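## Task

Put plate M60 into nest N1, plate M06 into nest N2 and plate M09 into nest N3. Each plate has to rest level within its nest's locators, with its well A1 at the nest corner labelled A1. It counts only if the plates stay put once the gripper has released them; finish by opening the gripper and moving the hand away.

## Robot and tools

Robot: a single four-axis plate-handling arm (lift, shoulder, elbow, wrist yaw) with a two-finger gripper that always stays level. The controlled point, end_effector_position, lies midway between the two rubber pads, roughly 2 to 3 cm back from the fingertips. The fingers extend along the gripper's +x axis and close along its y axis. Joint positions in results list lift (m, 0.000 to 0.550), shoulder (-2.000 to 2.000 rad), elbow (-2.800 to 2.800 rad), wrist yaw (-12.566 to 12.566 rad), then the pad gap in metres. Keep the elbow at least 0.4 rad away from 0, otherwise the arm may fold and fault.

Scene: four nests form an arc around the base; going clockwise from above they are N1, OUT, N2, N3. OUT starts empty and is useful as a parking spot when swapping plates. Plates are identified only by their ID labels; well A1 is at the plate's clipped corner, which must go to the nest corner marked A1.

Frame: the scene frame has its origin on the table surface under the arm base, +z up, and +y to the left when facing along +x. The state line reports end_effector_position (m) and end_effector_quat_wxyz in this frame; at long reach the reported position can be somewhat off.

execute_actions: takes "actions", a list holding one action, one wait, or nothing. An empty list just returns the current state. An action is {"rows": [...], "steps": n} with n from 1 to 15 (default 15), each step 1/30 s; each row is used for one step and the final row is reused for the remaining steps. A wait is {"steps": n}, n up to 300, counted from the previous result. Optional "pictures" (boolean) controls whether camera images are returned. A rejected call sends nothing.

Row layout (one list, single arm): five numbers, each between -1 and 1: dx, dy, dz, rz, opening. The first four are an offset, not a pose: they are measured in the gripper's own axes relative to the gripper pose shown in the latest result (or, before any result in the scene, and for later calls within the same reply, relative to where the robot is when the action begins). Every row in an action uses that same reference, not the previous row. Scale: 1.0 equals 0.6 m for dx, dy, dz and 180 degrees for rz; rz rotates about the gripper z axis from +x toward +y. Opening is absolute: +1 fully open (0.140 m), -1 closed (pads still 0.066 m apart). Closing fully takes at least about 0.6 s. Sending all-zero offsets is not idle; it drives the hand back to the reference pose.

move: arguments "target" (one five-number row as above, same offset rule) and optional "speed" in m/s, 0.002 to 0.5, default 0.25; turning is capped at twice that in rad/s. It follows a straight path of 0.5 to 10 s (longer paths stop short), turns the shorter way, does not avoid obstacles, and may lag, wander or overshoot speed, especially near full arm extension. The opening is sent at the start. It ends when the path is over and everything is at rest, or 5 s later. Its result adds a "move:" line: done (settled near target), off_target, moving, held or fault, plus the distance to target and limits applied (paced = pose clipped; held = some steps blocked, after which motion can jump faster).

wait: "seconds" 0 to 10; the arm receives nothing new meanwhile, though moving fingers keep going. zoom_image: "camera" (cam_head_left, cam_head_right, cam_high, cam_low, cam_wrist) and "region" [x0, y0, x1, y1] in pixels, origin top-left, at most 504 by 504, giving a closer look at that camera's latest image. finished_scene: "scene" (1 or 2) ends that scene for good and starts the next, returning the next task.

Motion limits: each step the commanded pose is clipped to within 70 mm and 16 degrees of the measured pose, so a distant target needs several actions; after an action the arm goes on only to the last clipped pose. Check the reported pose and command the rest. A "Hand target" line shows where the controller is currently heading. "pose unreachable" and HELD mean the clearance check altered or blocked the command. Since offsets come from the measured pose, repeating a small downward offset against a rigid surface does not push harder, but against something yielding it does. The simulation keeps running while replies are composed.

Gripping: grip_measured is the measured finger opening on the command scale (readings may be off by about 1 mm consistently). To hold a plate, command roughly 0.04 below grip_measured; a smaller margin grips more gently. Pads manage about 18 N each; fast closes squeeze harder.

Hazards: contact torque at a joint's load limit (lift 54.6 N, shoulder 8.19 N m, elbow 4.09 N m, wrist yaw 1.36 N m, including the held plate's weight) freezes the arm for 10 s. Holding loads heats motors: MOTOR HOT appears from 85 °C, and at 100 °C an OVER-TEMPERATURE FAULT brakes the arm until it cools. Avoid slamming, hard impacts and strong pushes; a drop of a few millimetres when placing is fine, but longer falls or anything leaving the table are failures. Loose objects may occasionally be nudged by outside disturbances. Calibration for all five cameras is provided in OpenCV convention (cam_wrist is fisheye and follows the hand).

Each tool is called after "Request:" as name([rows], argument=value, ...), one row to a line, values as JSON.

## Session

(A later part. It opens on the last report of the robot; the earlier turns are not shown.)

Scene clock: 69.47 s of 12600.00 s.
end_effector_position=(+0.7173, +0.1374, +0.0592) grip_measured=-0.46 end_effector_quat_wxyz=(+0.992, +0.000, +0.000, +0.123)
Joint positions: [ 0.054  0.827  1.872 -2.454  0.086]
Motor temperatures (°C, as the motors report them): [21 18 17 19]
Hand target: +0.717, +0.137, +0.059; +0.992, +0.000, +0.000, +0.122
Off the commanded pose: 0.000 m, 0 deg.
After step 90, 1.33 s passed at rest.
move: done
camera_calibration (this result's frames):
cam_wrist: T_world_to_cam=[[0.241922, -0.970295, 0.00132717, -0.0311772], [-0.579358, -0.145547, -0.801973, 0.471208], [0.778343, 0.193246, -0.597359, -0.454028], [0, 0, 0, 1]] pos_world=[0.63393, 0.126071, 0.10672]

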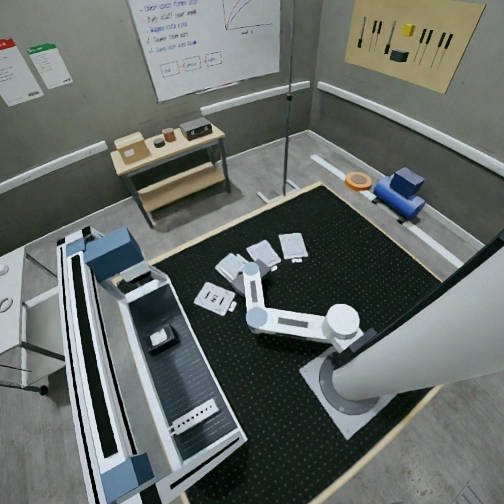

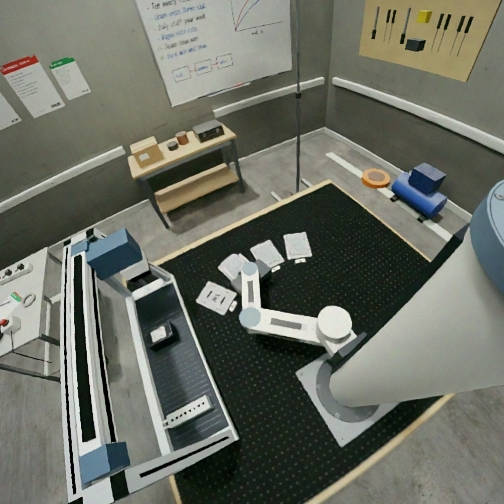

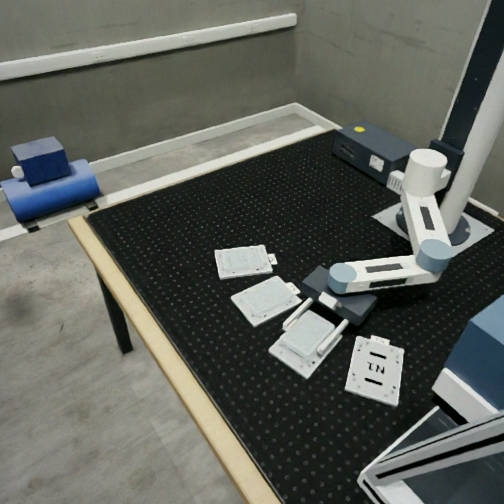

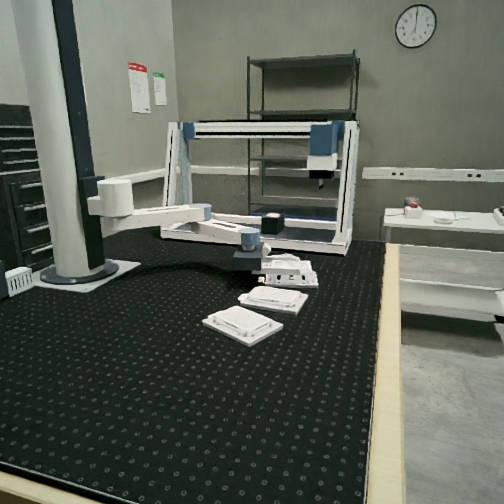

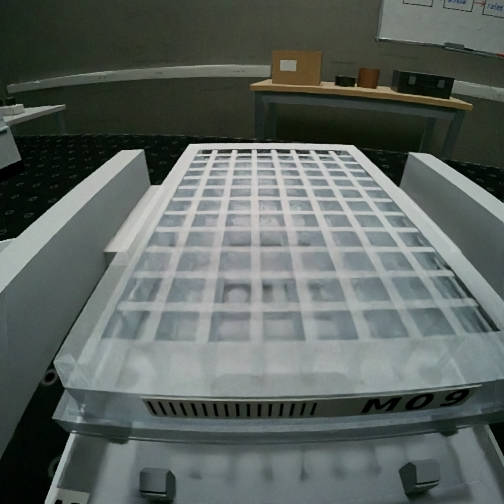

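Request:
move(target=[0.0032,-0.0008,-0.03,-0.0045,-0.52], speed=0.08)

Scene clock: 74.90 s of 12600.00 s.
end_effector_position=(+0.7192, +0.1375, +0.0412) grip_measured=-0.46 end_effector_quat_wxyz=(+0.993, +0.000, +0.000, +0.116)
Joint positions: [ 0.036  0.825  1.885 -2.478  0.086]
Motor temperatures (°C, as the motors report them): [21 18 17 19]
Hand target: +0.719, +0.137, +0.041; +0.993, +0.000, +0.000, +0.116
Off the commanded pose: 0.000 m, 0 deg.
After step 90, 1.73 s passed at rest.
move: done
camera_calibration (this result's frames):
cam_wrist: T_world_to_cam=[[0.228542, -0.973533, 0.00132717, -0.0214568], [-0.581307, -0.137558, -0.801973, 0.458169], [0.780929, 0.182513, -0.597359, -0.466724], [0, 0, 0, 1]] pos_world=[0.635719, 0.127319, 0.0886655]

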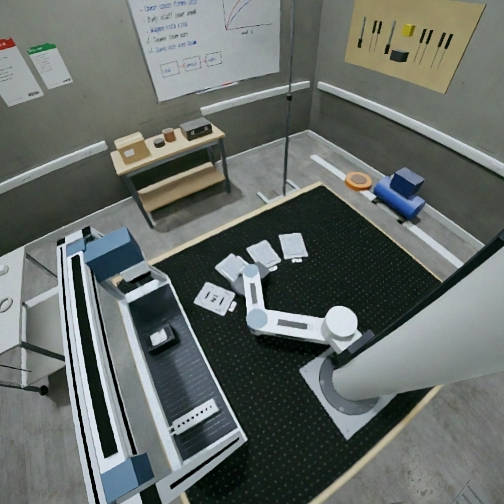

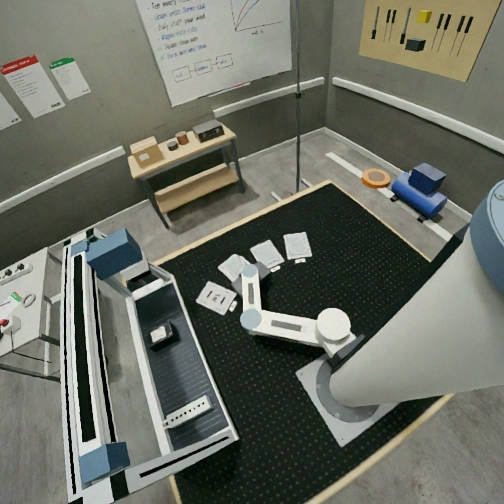

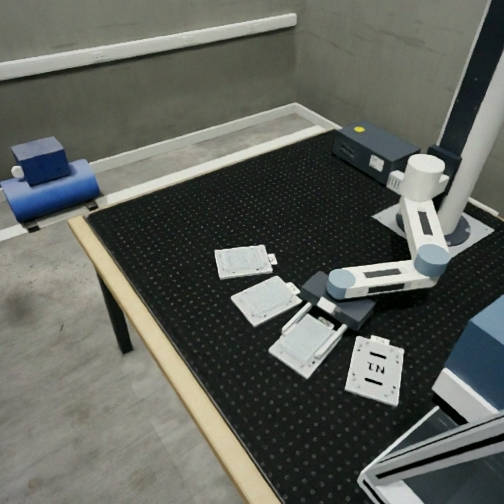

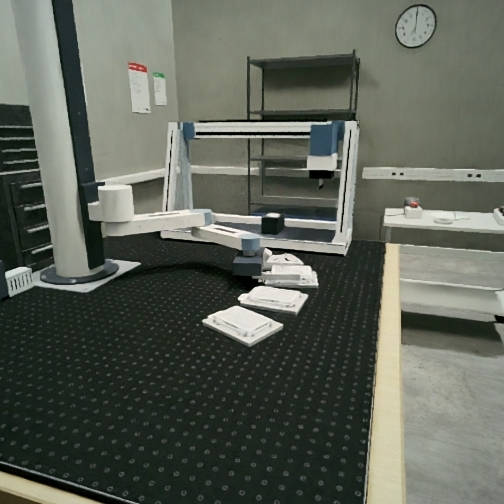

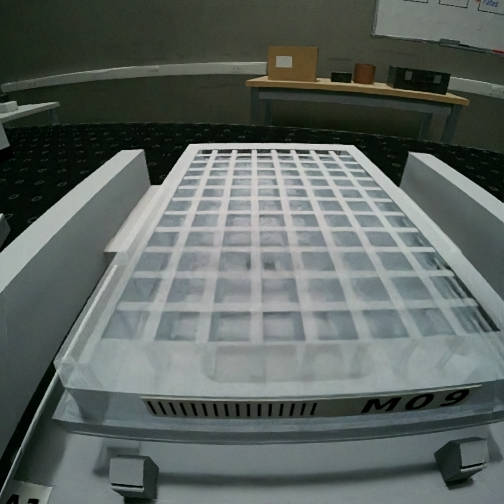

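Request:
move(target=[-0.0003,0.0005,-0.002,0.0017,-0.52], speed=0.03)

Request:
move(target=[0,0,-0.0172,0,-0.52], speed=0.03)

Request:
move(target=[0,0,0,0,0.1])

Request:
move(target=[0,0,0.06,0,0.1], speed=0.2)

Request:
move(target=[-0.184,-0.56,0,-0.208,0.1], speed=0.4)

Scene clock: 82.93 s of 12600.00 s.
end_effector_position=(+0.7190, +0.1379, +0.0400) grip_measured=-0.46 end_effector_quat_wxyz=(+0.993, +0.000, +0.000, +0.118)
Joint positions: [ 0.035  0.825  1.884 -2.471  0.086]
Motor temperatures (°C, as the motors report them): [21 18 17 19]
Hand target: +0.719, +0.138, +0.040; +0.993, +0.000, +0.000, +0.118
Off the commanded pose: 0.000 m, 0 deg.
After step 90, 4.33 s passed at rest.
move: done
camera_calibration (this result's frames):
cam_wrist: T_world_to_cam=[[0.233747, -0.972297, 0.00132717, -0.0249637], [-0.580563, -0.140666, -0.801973, 0.457021], [0.779942, 0.186688, -0.597359, -0.467166], [0, 0, 0, 1]] pos_world=[0.635526, 0.127229, 0.0874855]

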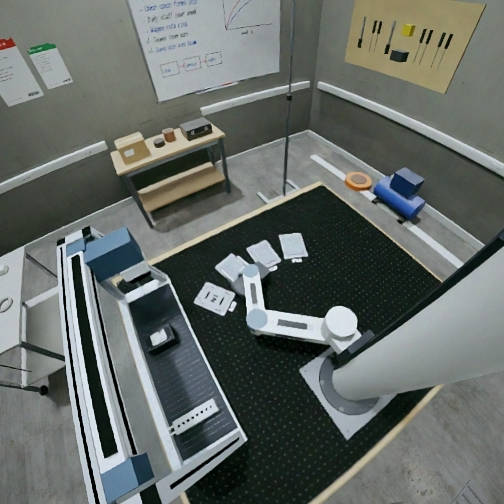

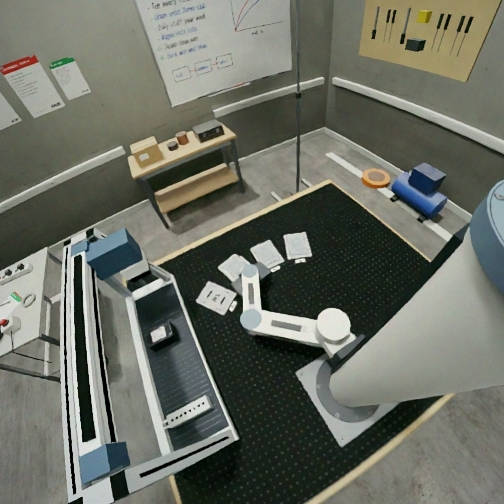

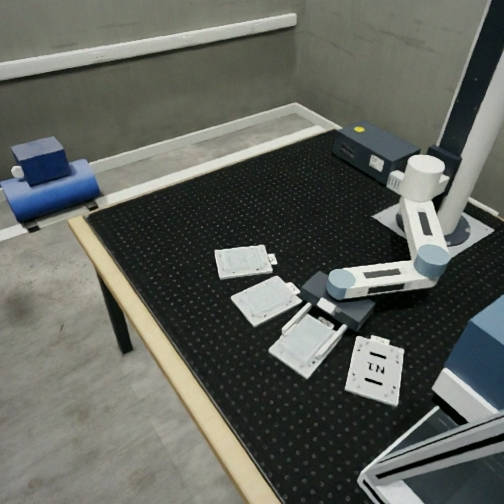

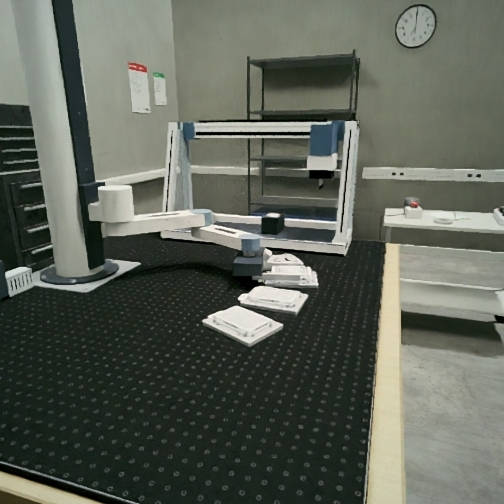

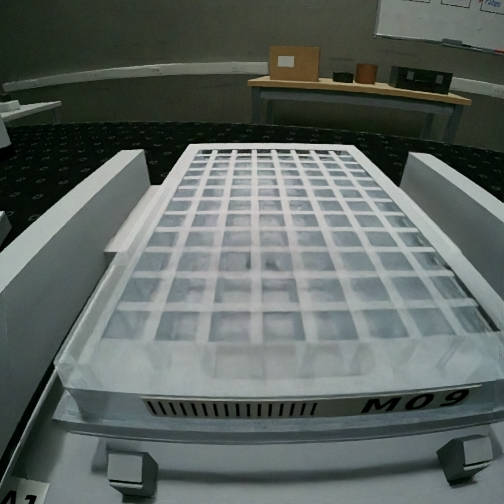

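Scene clock: 83.63 s of 12600.00 s.
end_effector_position=(+0.7189, +0.1383, +0.0296) grip_measured=-0.46 end_effector_quat_wxyz=(+0.993, +0.000, +0.000, +0.119)
Joint positions: [ 0.025  0.825  1.884 -2.471  0.086]
Motor temperatures (°C, as the motors report them): [21 18 17 19]
Hand target: +0.719, +0.138, +0.030; +0.993, +0.000, +0.000, +0.118
Off the commanded pose: 0.000 m, 0 deg.
move: done
camera_calibration (this result's frames):
cam_wrist: T_world_to_cam=[[0.235193, -0.971948, 0.00132717, -0.0256485], [-0.580353, -0.14153, -0.801973, 0.448703], [0.779663, 0.187848, -0.597359, -0.473368], [0, 0, 0, 1]] pos_world=[0.635506, 0.127497, 0.0771111]

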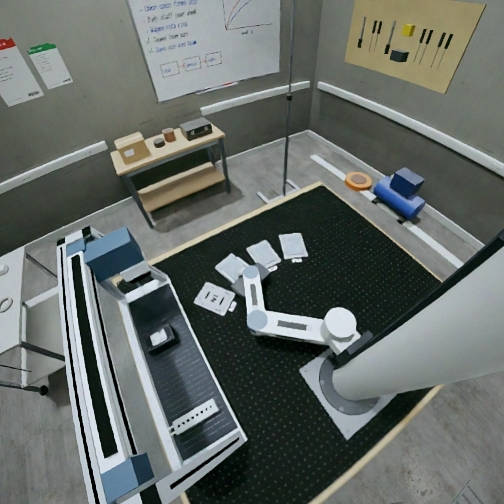

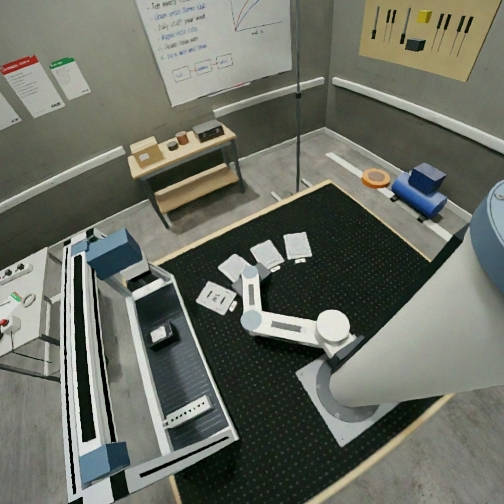

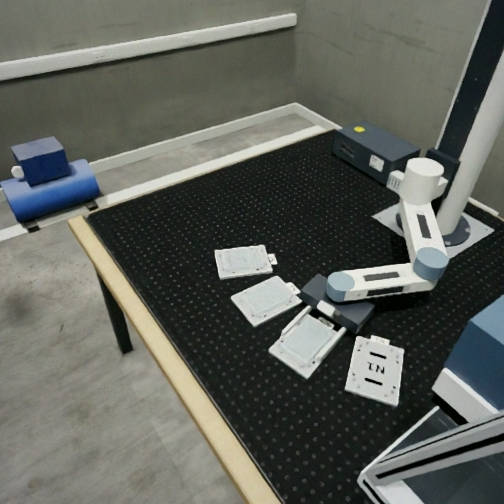

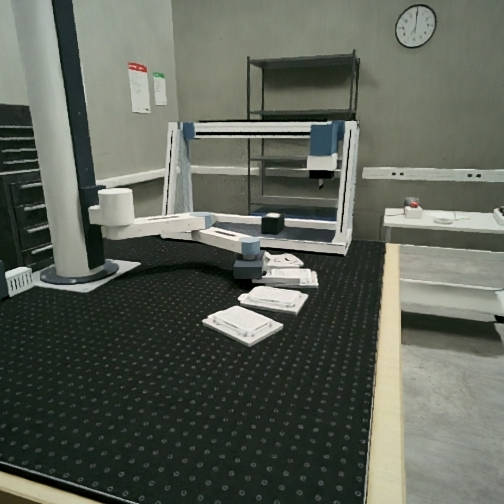

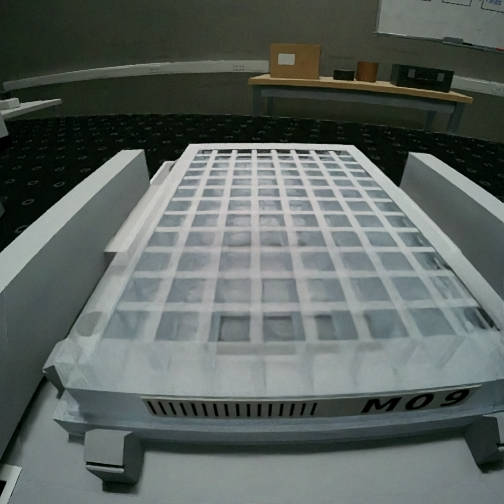

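Scene clock: 84.13 s of 12600.00 s.
end_effector_position=(+0.7189, +0.1383, +0.0296) grip_measured=+0.10 end_effector_quat_wxyz=(+0.993, +0.000, +0.000, +0.119)
Joint positions: [ 0.025  0.825  1.884 -2.471  0.107]
Motor temperatures (°C, as the motors report them): [21 18 17 19]
Hand target: +0.719, +0.138, +0.030; +0.993, +0.000, +0.000, +0.119
Off the commanded pose: 0.000 m, 0 deg.
move: done
camera_calibration (this result's frames):
cam_wrist: T_world_to_cam=[[0.235341, -0.971912, 0.00132717, -0.0257071], [-0.580331, -0.141618, -0.801973, 0.448705], [0.779635, 0.187967, -0.597359, -0.473371], [0, 0, 0, 1]] pos_world=[0.635504, 0.127538, 0.077111]

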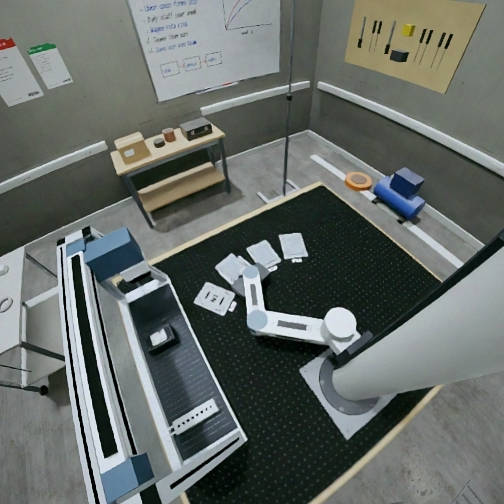

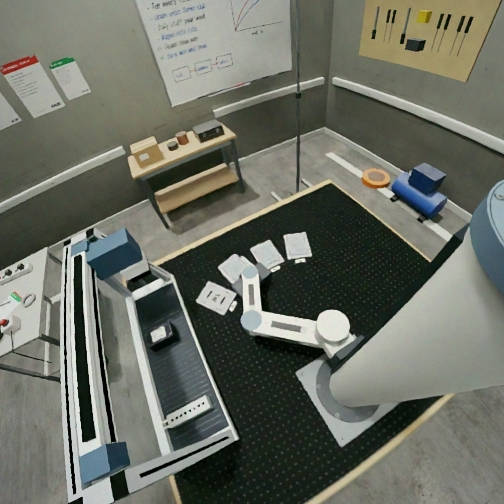

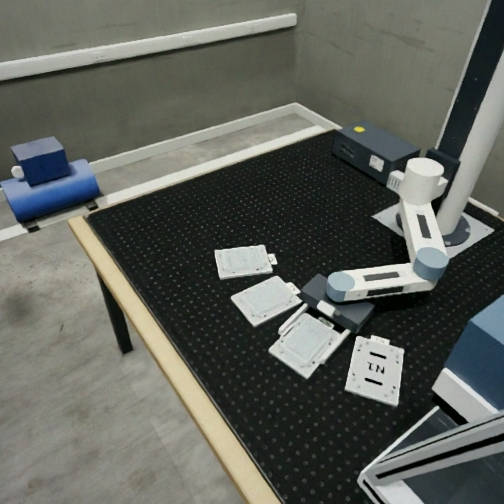

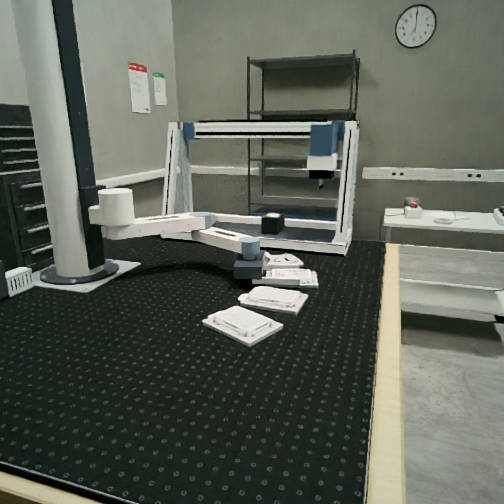

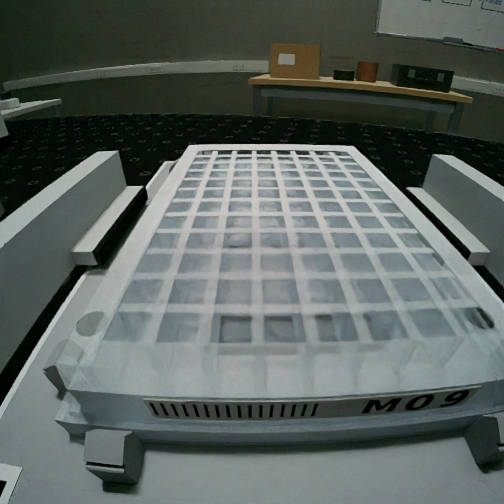

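Scene clock: 84.83 s of 12600.00 s.
end_effector_position=(+0.7189, +0.1384, +0.0657) grip_measured=+0.10 end_effector_quat_wxyz=(+0.993, +0.000, +0.000, +0.119)
Joint positions: [ 0.061  0.825  1.884 -2.471  0.107]
Motor temperatures (°C, as the motors report them): [21 18 17 19]
Hand target: +0.719, +0.138, +0.066; +0.993, +0.000, +0.000, +0.119
Off the commanded pose: 0.000 m, 0 deg.
move: done
camera_calibration (this result's frames):
cam_wrist: T_world_to_cam=[[0.23538, -0.971902, 0.00132717, -0.0257711], [-0.580325, -0.141641, -0.801973, 0.477612], [0.779627, 0.187998, -0.597359, -0.451844], [0, 0, 0, 1]] pos_world=[0.635506, 0.127549, 0.113153]

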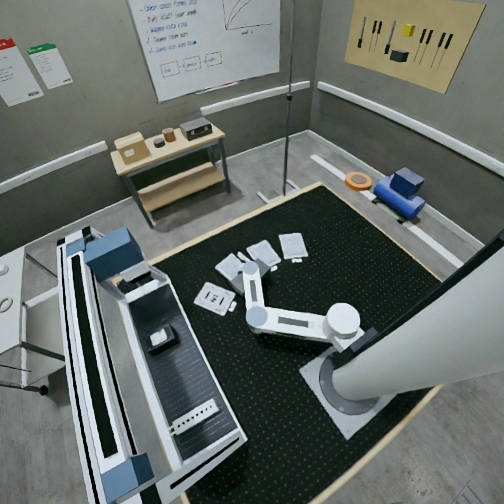

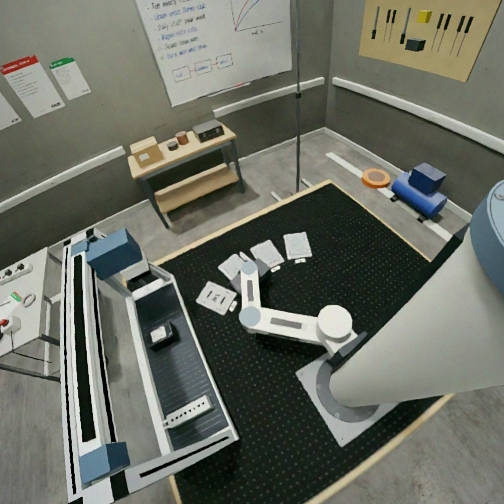

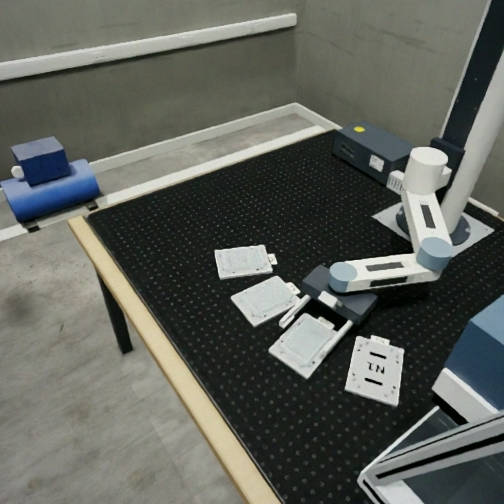

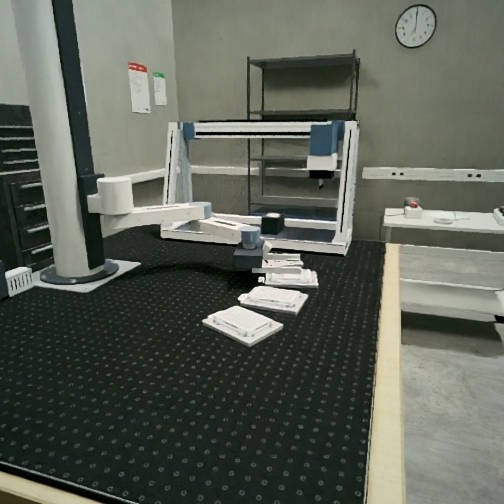

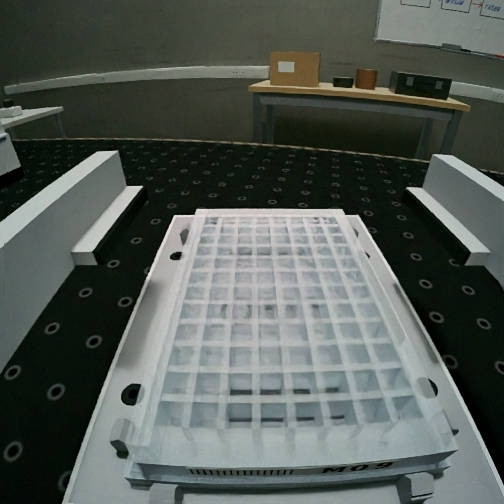

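Scene clock: 86.23 s of 12600.00 s.
end_effector_position=(+0.6910, -0.2143, +0.0657) grip_measured=+0.10 end_effector_quat_wxyz=(+0.979, +0.000, +0.000, -0.206)
Joint positions: [ 0.061  0.193  1.868 -2.476  0.107]
Motor temperatures (°C, as the motors report them): [21 18 17 19]
Hand target: +0.691, -0.214, +0.066; +0.979, +0.000, +0.000, -0.206
Off the commanded pose: 0.000 m, 0 deg.
move: done
camera_calibration (this result's frames):
cam_wrist: T_world_to_cam=[[-0.403974, -0.914769, 0.00132717, 0.0920963], [-0.546877, 0.240345, -0.801973, 0.470209], [0.733301, -0.324702, -0.597359, -0.441642], [0, 0, 0, 1]] pos_world=[0.618207, -0.172167, 0.113154]

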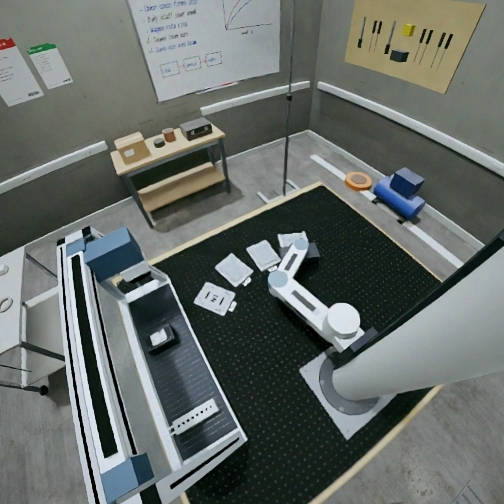

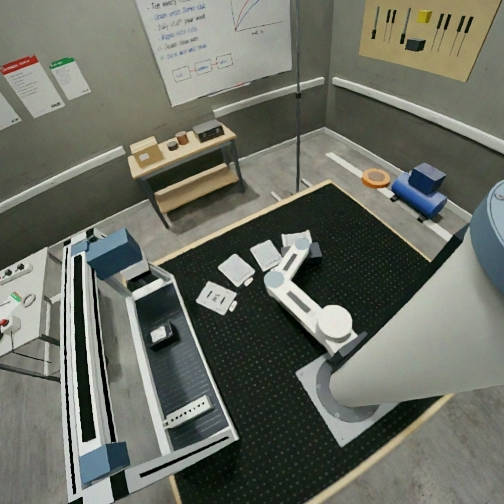

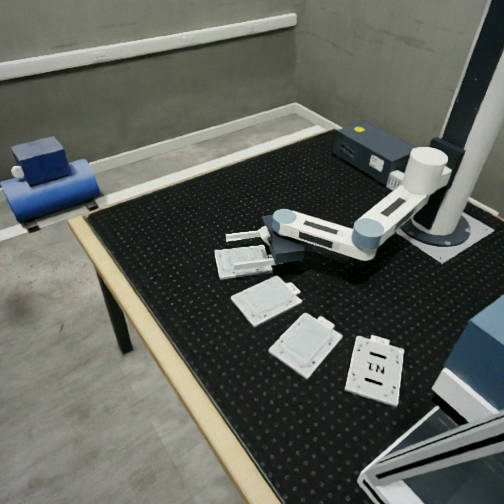

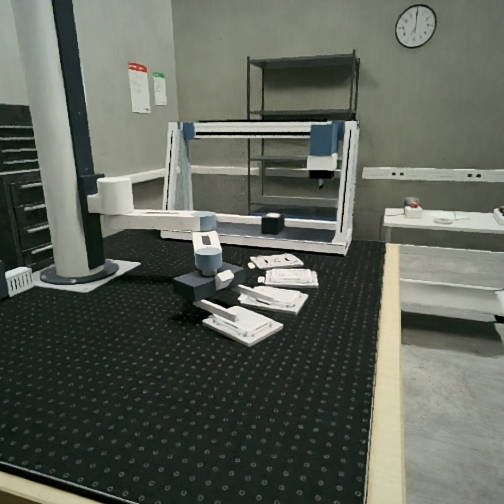

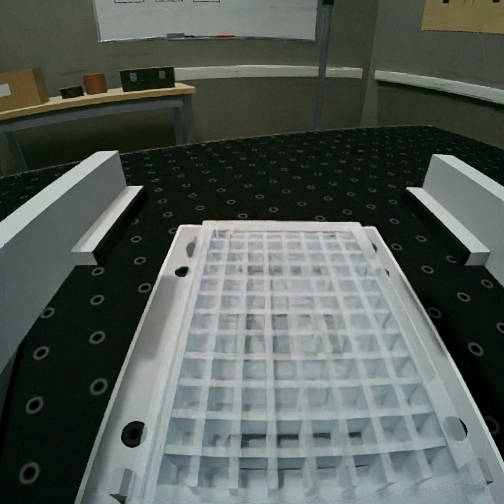

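Request:
move(target=[-0.022,-0.0075,0,-0.0065,0.2], speed=0.1)

Scene clock: 101.30 s of 12600.00 s.
end_effector_position=(+0.6771, -0.2132, +0.0657) grip_measured=+0.20 end_effector_quat_wxyz=(+0.976, +0.000, +0.000, -0.216)
Joint positions: [ 0.061  0.227  1.784 -2.446  0.11 ]
Motor temperatures (°C, as the motors report them): [21 18 17 19]
Hand target: +0.677, -0.213, +0.066; +0.976, +0.000, +0.000, -0.216
Off the commanded pose: 0.000 m, 0 deg.
After step 90, 11.37 s passed at rest.
move: done
camera_calibration (this result's frames):
cam_wrist: T_world_to_cam=[[-0.422956, -0.906149, 0.00132717, 0.10217], [-0.541748, 0.251693, -0.801973, 0.461267], [0.726373, -0.339918, -0.597359, -0.429615], [0, 0, 0, 1]] pos_world=[0.605164, -0.16955, 0.113154]

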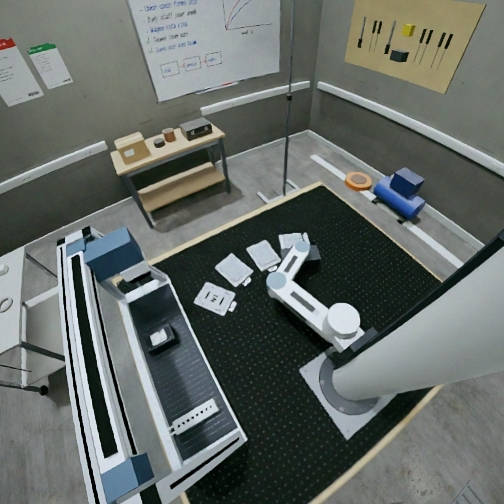

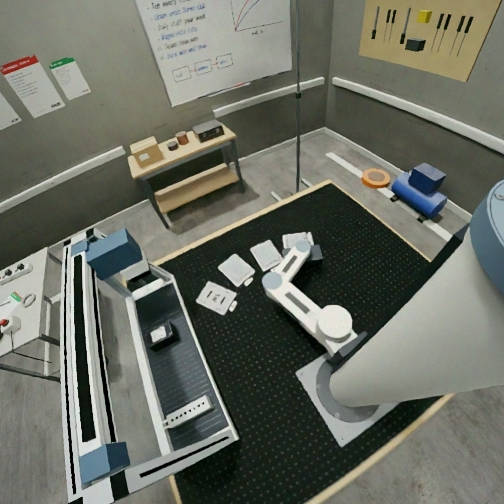

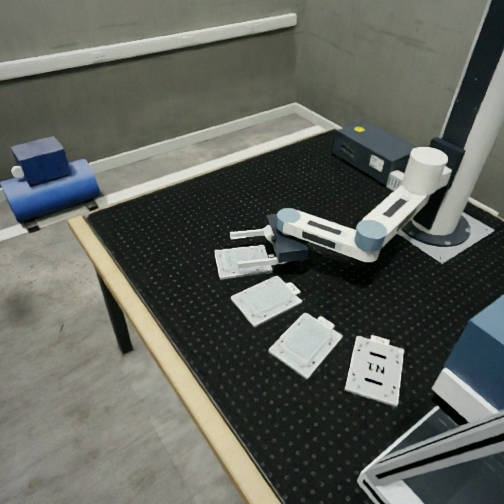

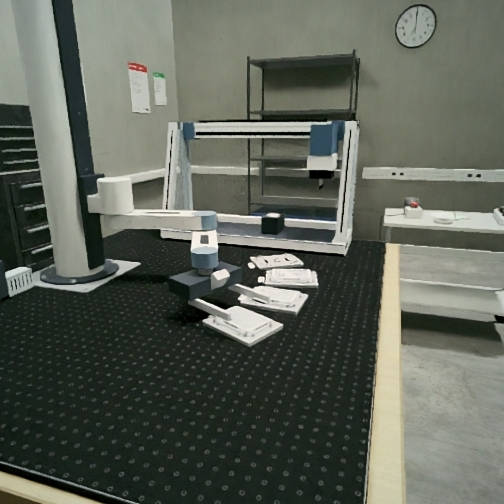

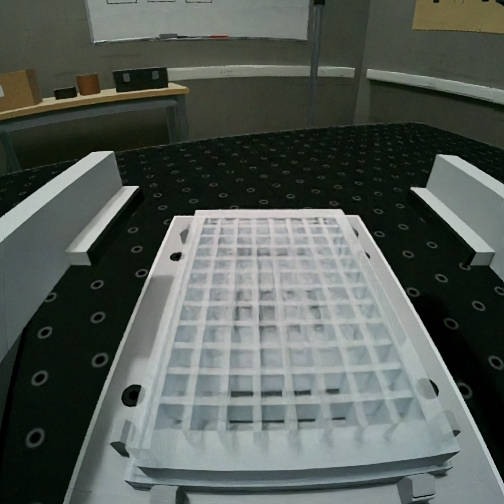

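Chamfer is at near-left; good. Slightly back, then descend.

Request:
move(target=[-0.001,-0.0004,-0.061,0,0.0], speed=0.1)

Request:
move(target=[0,0,0,0,-0.35])

Request:
move(target=[0,0,0,0,-0.52])

Request:
move(target=[0,0,0.02,0,-0.52], speed=0.04)

Scene clock: 106.30 s of 12600.00 s.
end_effector_position=(+0.6764, -0.2132, +0.0290) grip_measured=+0.00 end_effector_quat_wxyz=(+0.976, +0.000, +0.000, -0.216)
Joint positions: [ 0.024  0.228  1.781 -2.444  0.103]
Motor temperatures (°C, as the motors report them): [21 18 17 19]
Hand target: +0.676, -0.213, +0.029; +0.976, +0.000, +0.000, -0.216
Off the commanded pose: 0.000 m, 0 deg.
After step 90, 1.27 s passed at rest.
move: done
camera_calibration (this result's frames):
cam_wrist: T_world_to_cam=[[-0.423278, -0.905999, 0.00132717, 0.10213], [-0.541658, 0.251885, -0.801973, 0.431518], [0.726252, -0.340176, -0.597359, -0.451015], [0, 0, 0, 1]] pos_world=[0.604516, -0.169588, 0.076512]

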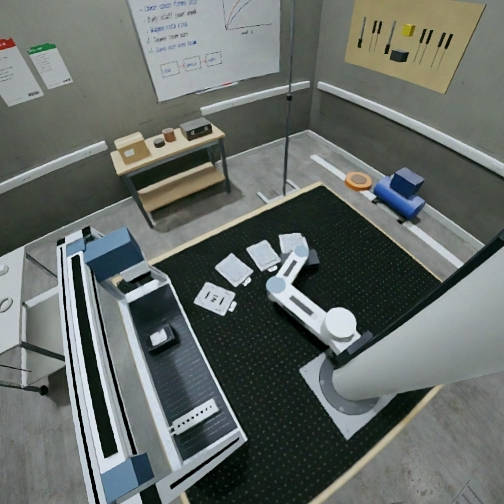

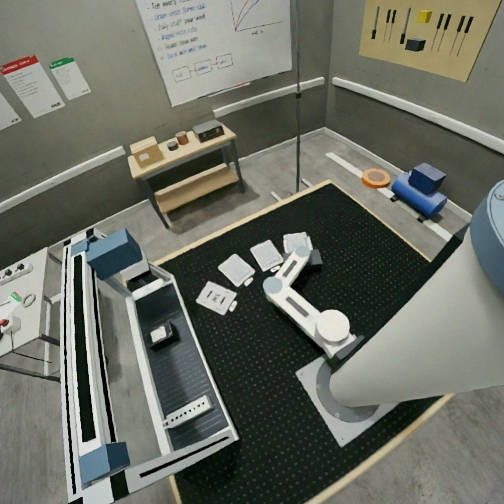

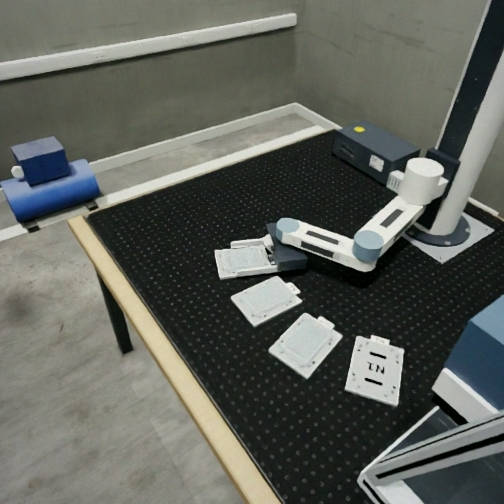

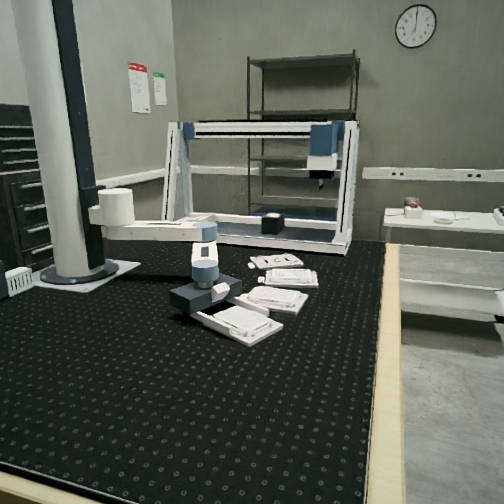

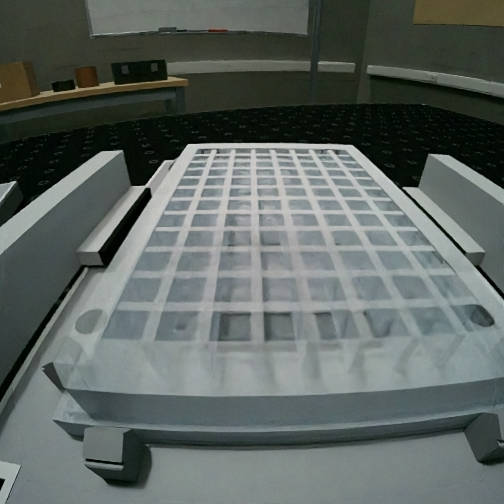

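Scene clock: 106.80 s of 12600.00 s.
end_effector_position=(+0.6764, -0.2133, +0.0290) grip_measured=-0.35 end_effector_quat_wxyz=(+0.976, +0.000, +0.000, -0.216)
Joint positions: [ 0.024  0.228  1.781 -2.444  0.09 ]
Motor temperatures (°C, as the motors report them): [21 18 17 19]
Hand target: +0.676, -0.213, +0.029; +0.976, +0.000, +0.000, -0.216
Off the commanded pose: 0.000 m, 0 deg.
move: done
camera_calibration (this result's frames):
cam_wrist: T_world_to_cam=[[-0.423289, -0.905994, 0.00132717, 0.10213], [-0.541655, 0.251892, -0.801973, 0.431518], [0.726248, -0.340185, -0.597359, -0.451015], [0, 0, 0, 1]] pos_world=[0.604513, -0.169595, 0.0765121]

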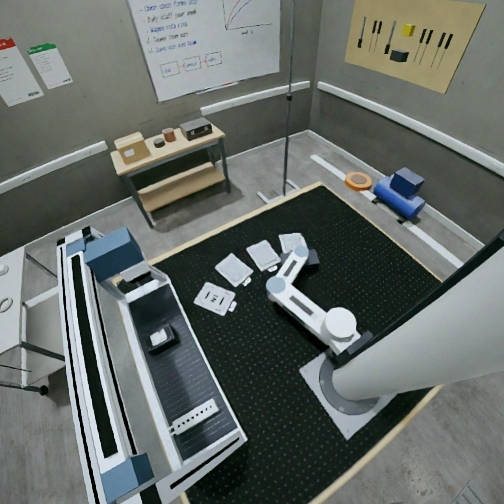

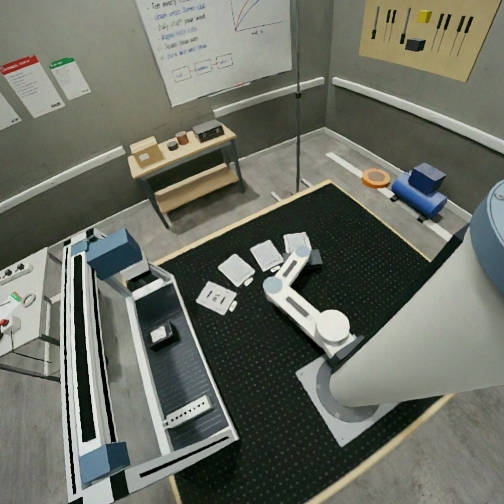

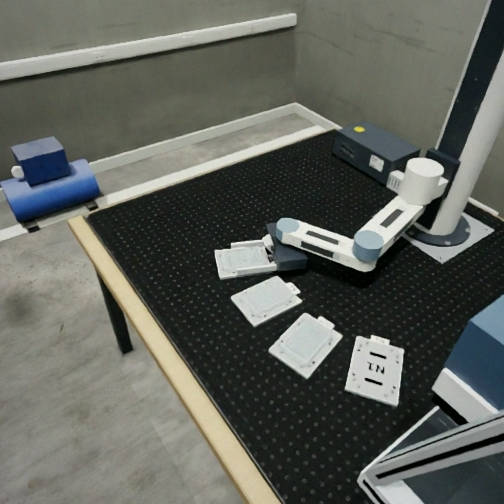

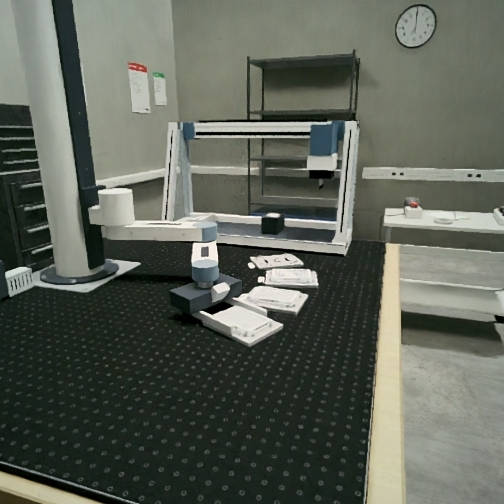

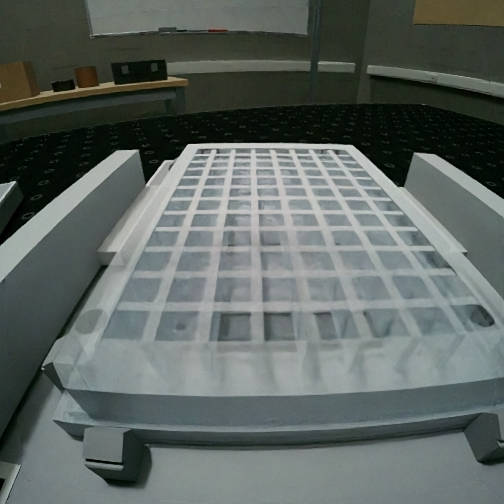

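Scene clock: 107.30 s of 12600.00 s.
end_effector_position=(+0.6764, -0.2132, +0.0290) grip_measured=-0.46 end_effector_quat_wxyz=(+0.976, +0.000, +0.000, -0.216)
Joint positions: [ 0.024  0.228  1.781 -2.444  0.086]
Motor temperatures (°C, as the motors report them): [21 18 17 19]
Hand target: +0.676, -0.213, +0.029; +0.976, +0.000, +0.000, -0.216
Off the commanded pose: 0.000 m, 0 deg.
move: done
camera_calibration (this result's frames):
cam_wrist: T_world_to_cam=[[-0.423246, -0.906014, 0.00132717, 0.102106], [-0.541667, 0.251866, -0.801973, 0.431522], [0.726264, -0.340151, -0.597359, -0.45102], [0, 0, 0, 1]] pos_world=[0.604517, -0.169591, 0.0765121]

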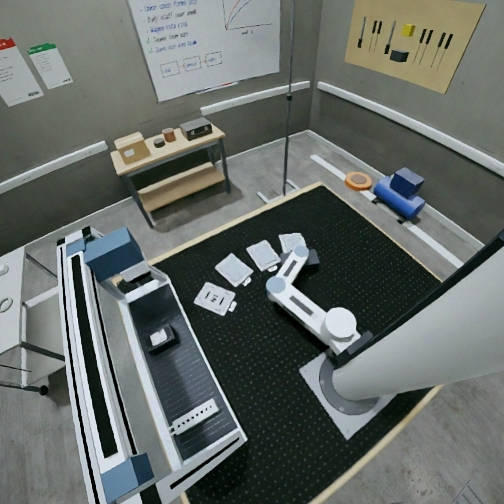

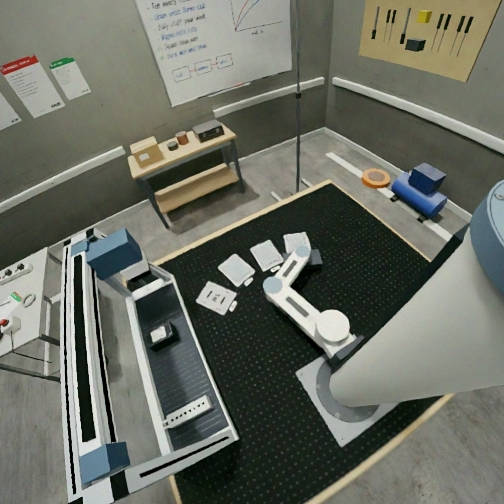

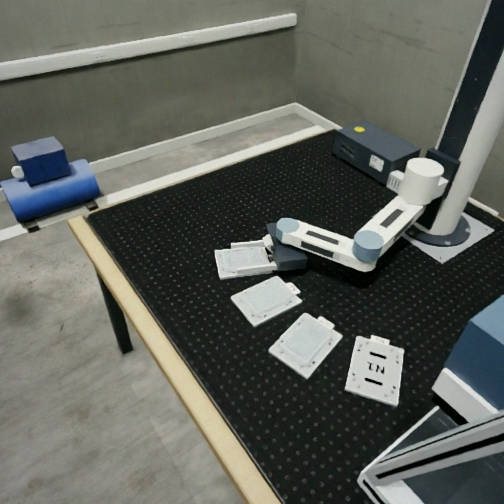

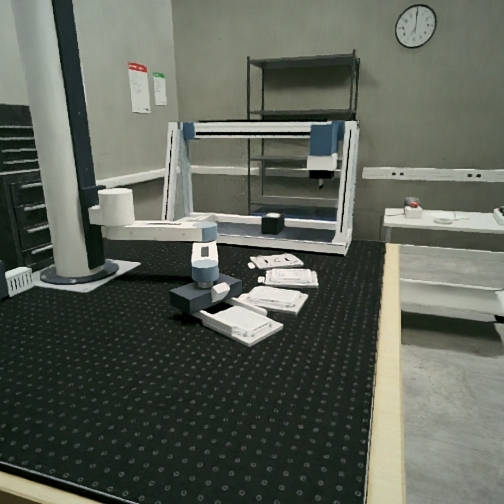

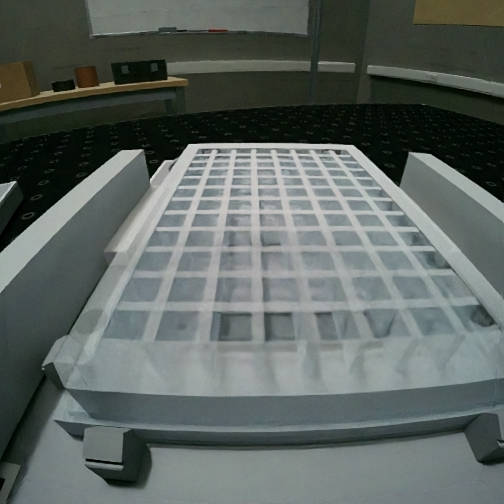

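Scene clock: 108.00 s of 12600.00 s.
end_effector_position=(+0.6764, -0.2132, +0.0411) grip_measured=-0.46 end_effector_quat_wxyz=(+0.976, +0.000, +0.000, -0.216)
Joint positions: [ 0.036  0.228  1.781 -2.444  0.086]
Motor temperatures (°C, as the motors report them): [21 18 17 19]
Hand target: +0.676, -0.213, +0.041; +0.976, +0.000, +0.000, -0.216
Off the commanded pose: 0.000 m, 0 deg.
move: done
camera_calibration (this result's frames):
cam_wrist: T_world_to_cam=[[-0.42324, -0.906017, 0.00132717, 0.102088], [-0.541669, 0.251862, -0.801973, 0.44117], [0.726266, -0.340146, -0.597359, -0.443836], [0, 0, 0, 1]] pos_world=[0.604519, -0.16959, 0.0885409]

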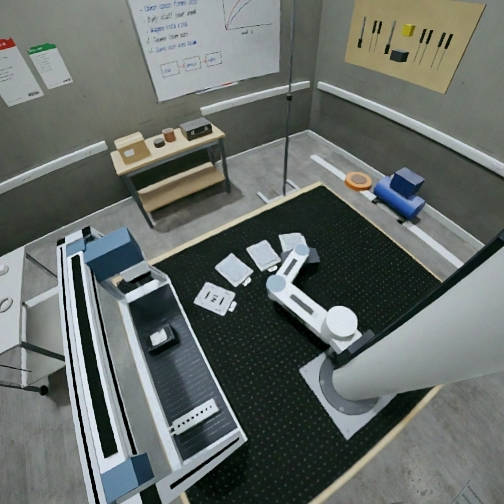

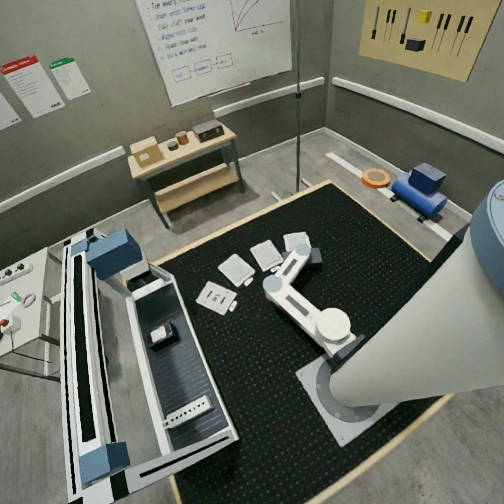

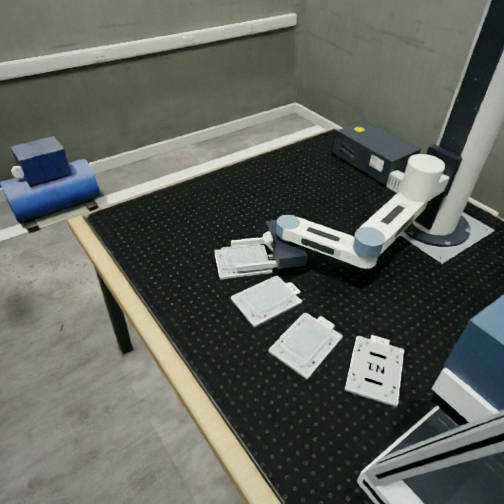

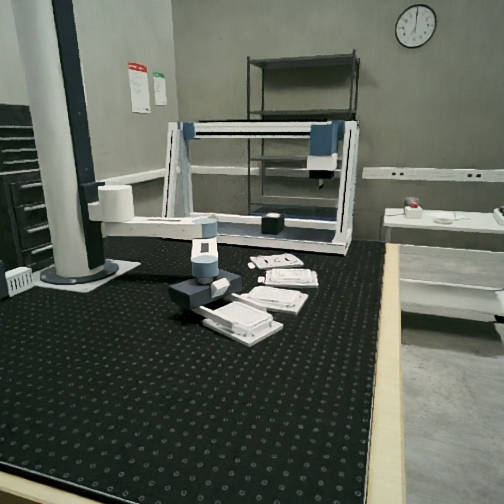

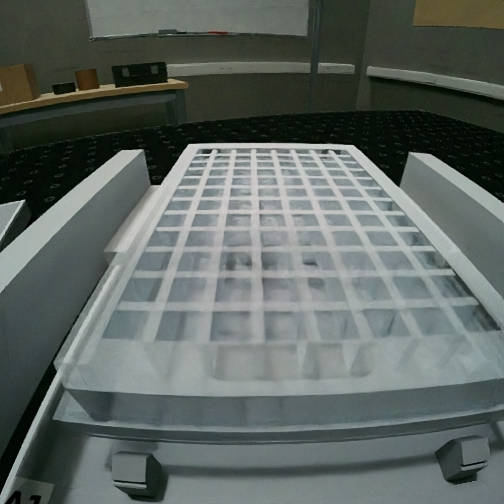

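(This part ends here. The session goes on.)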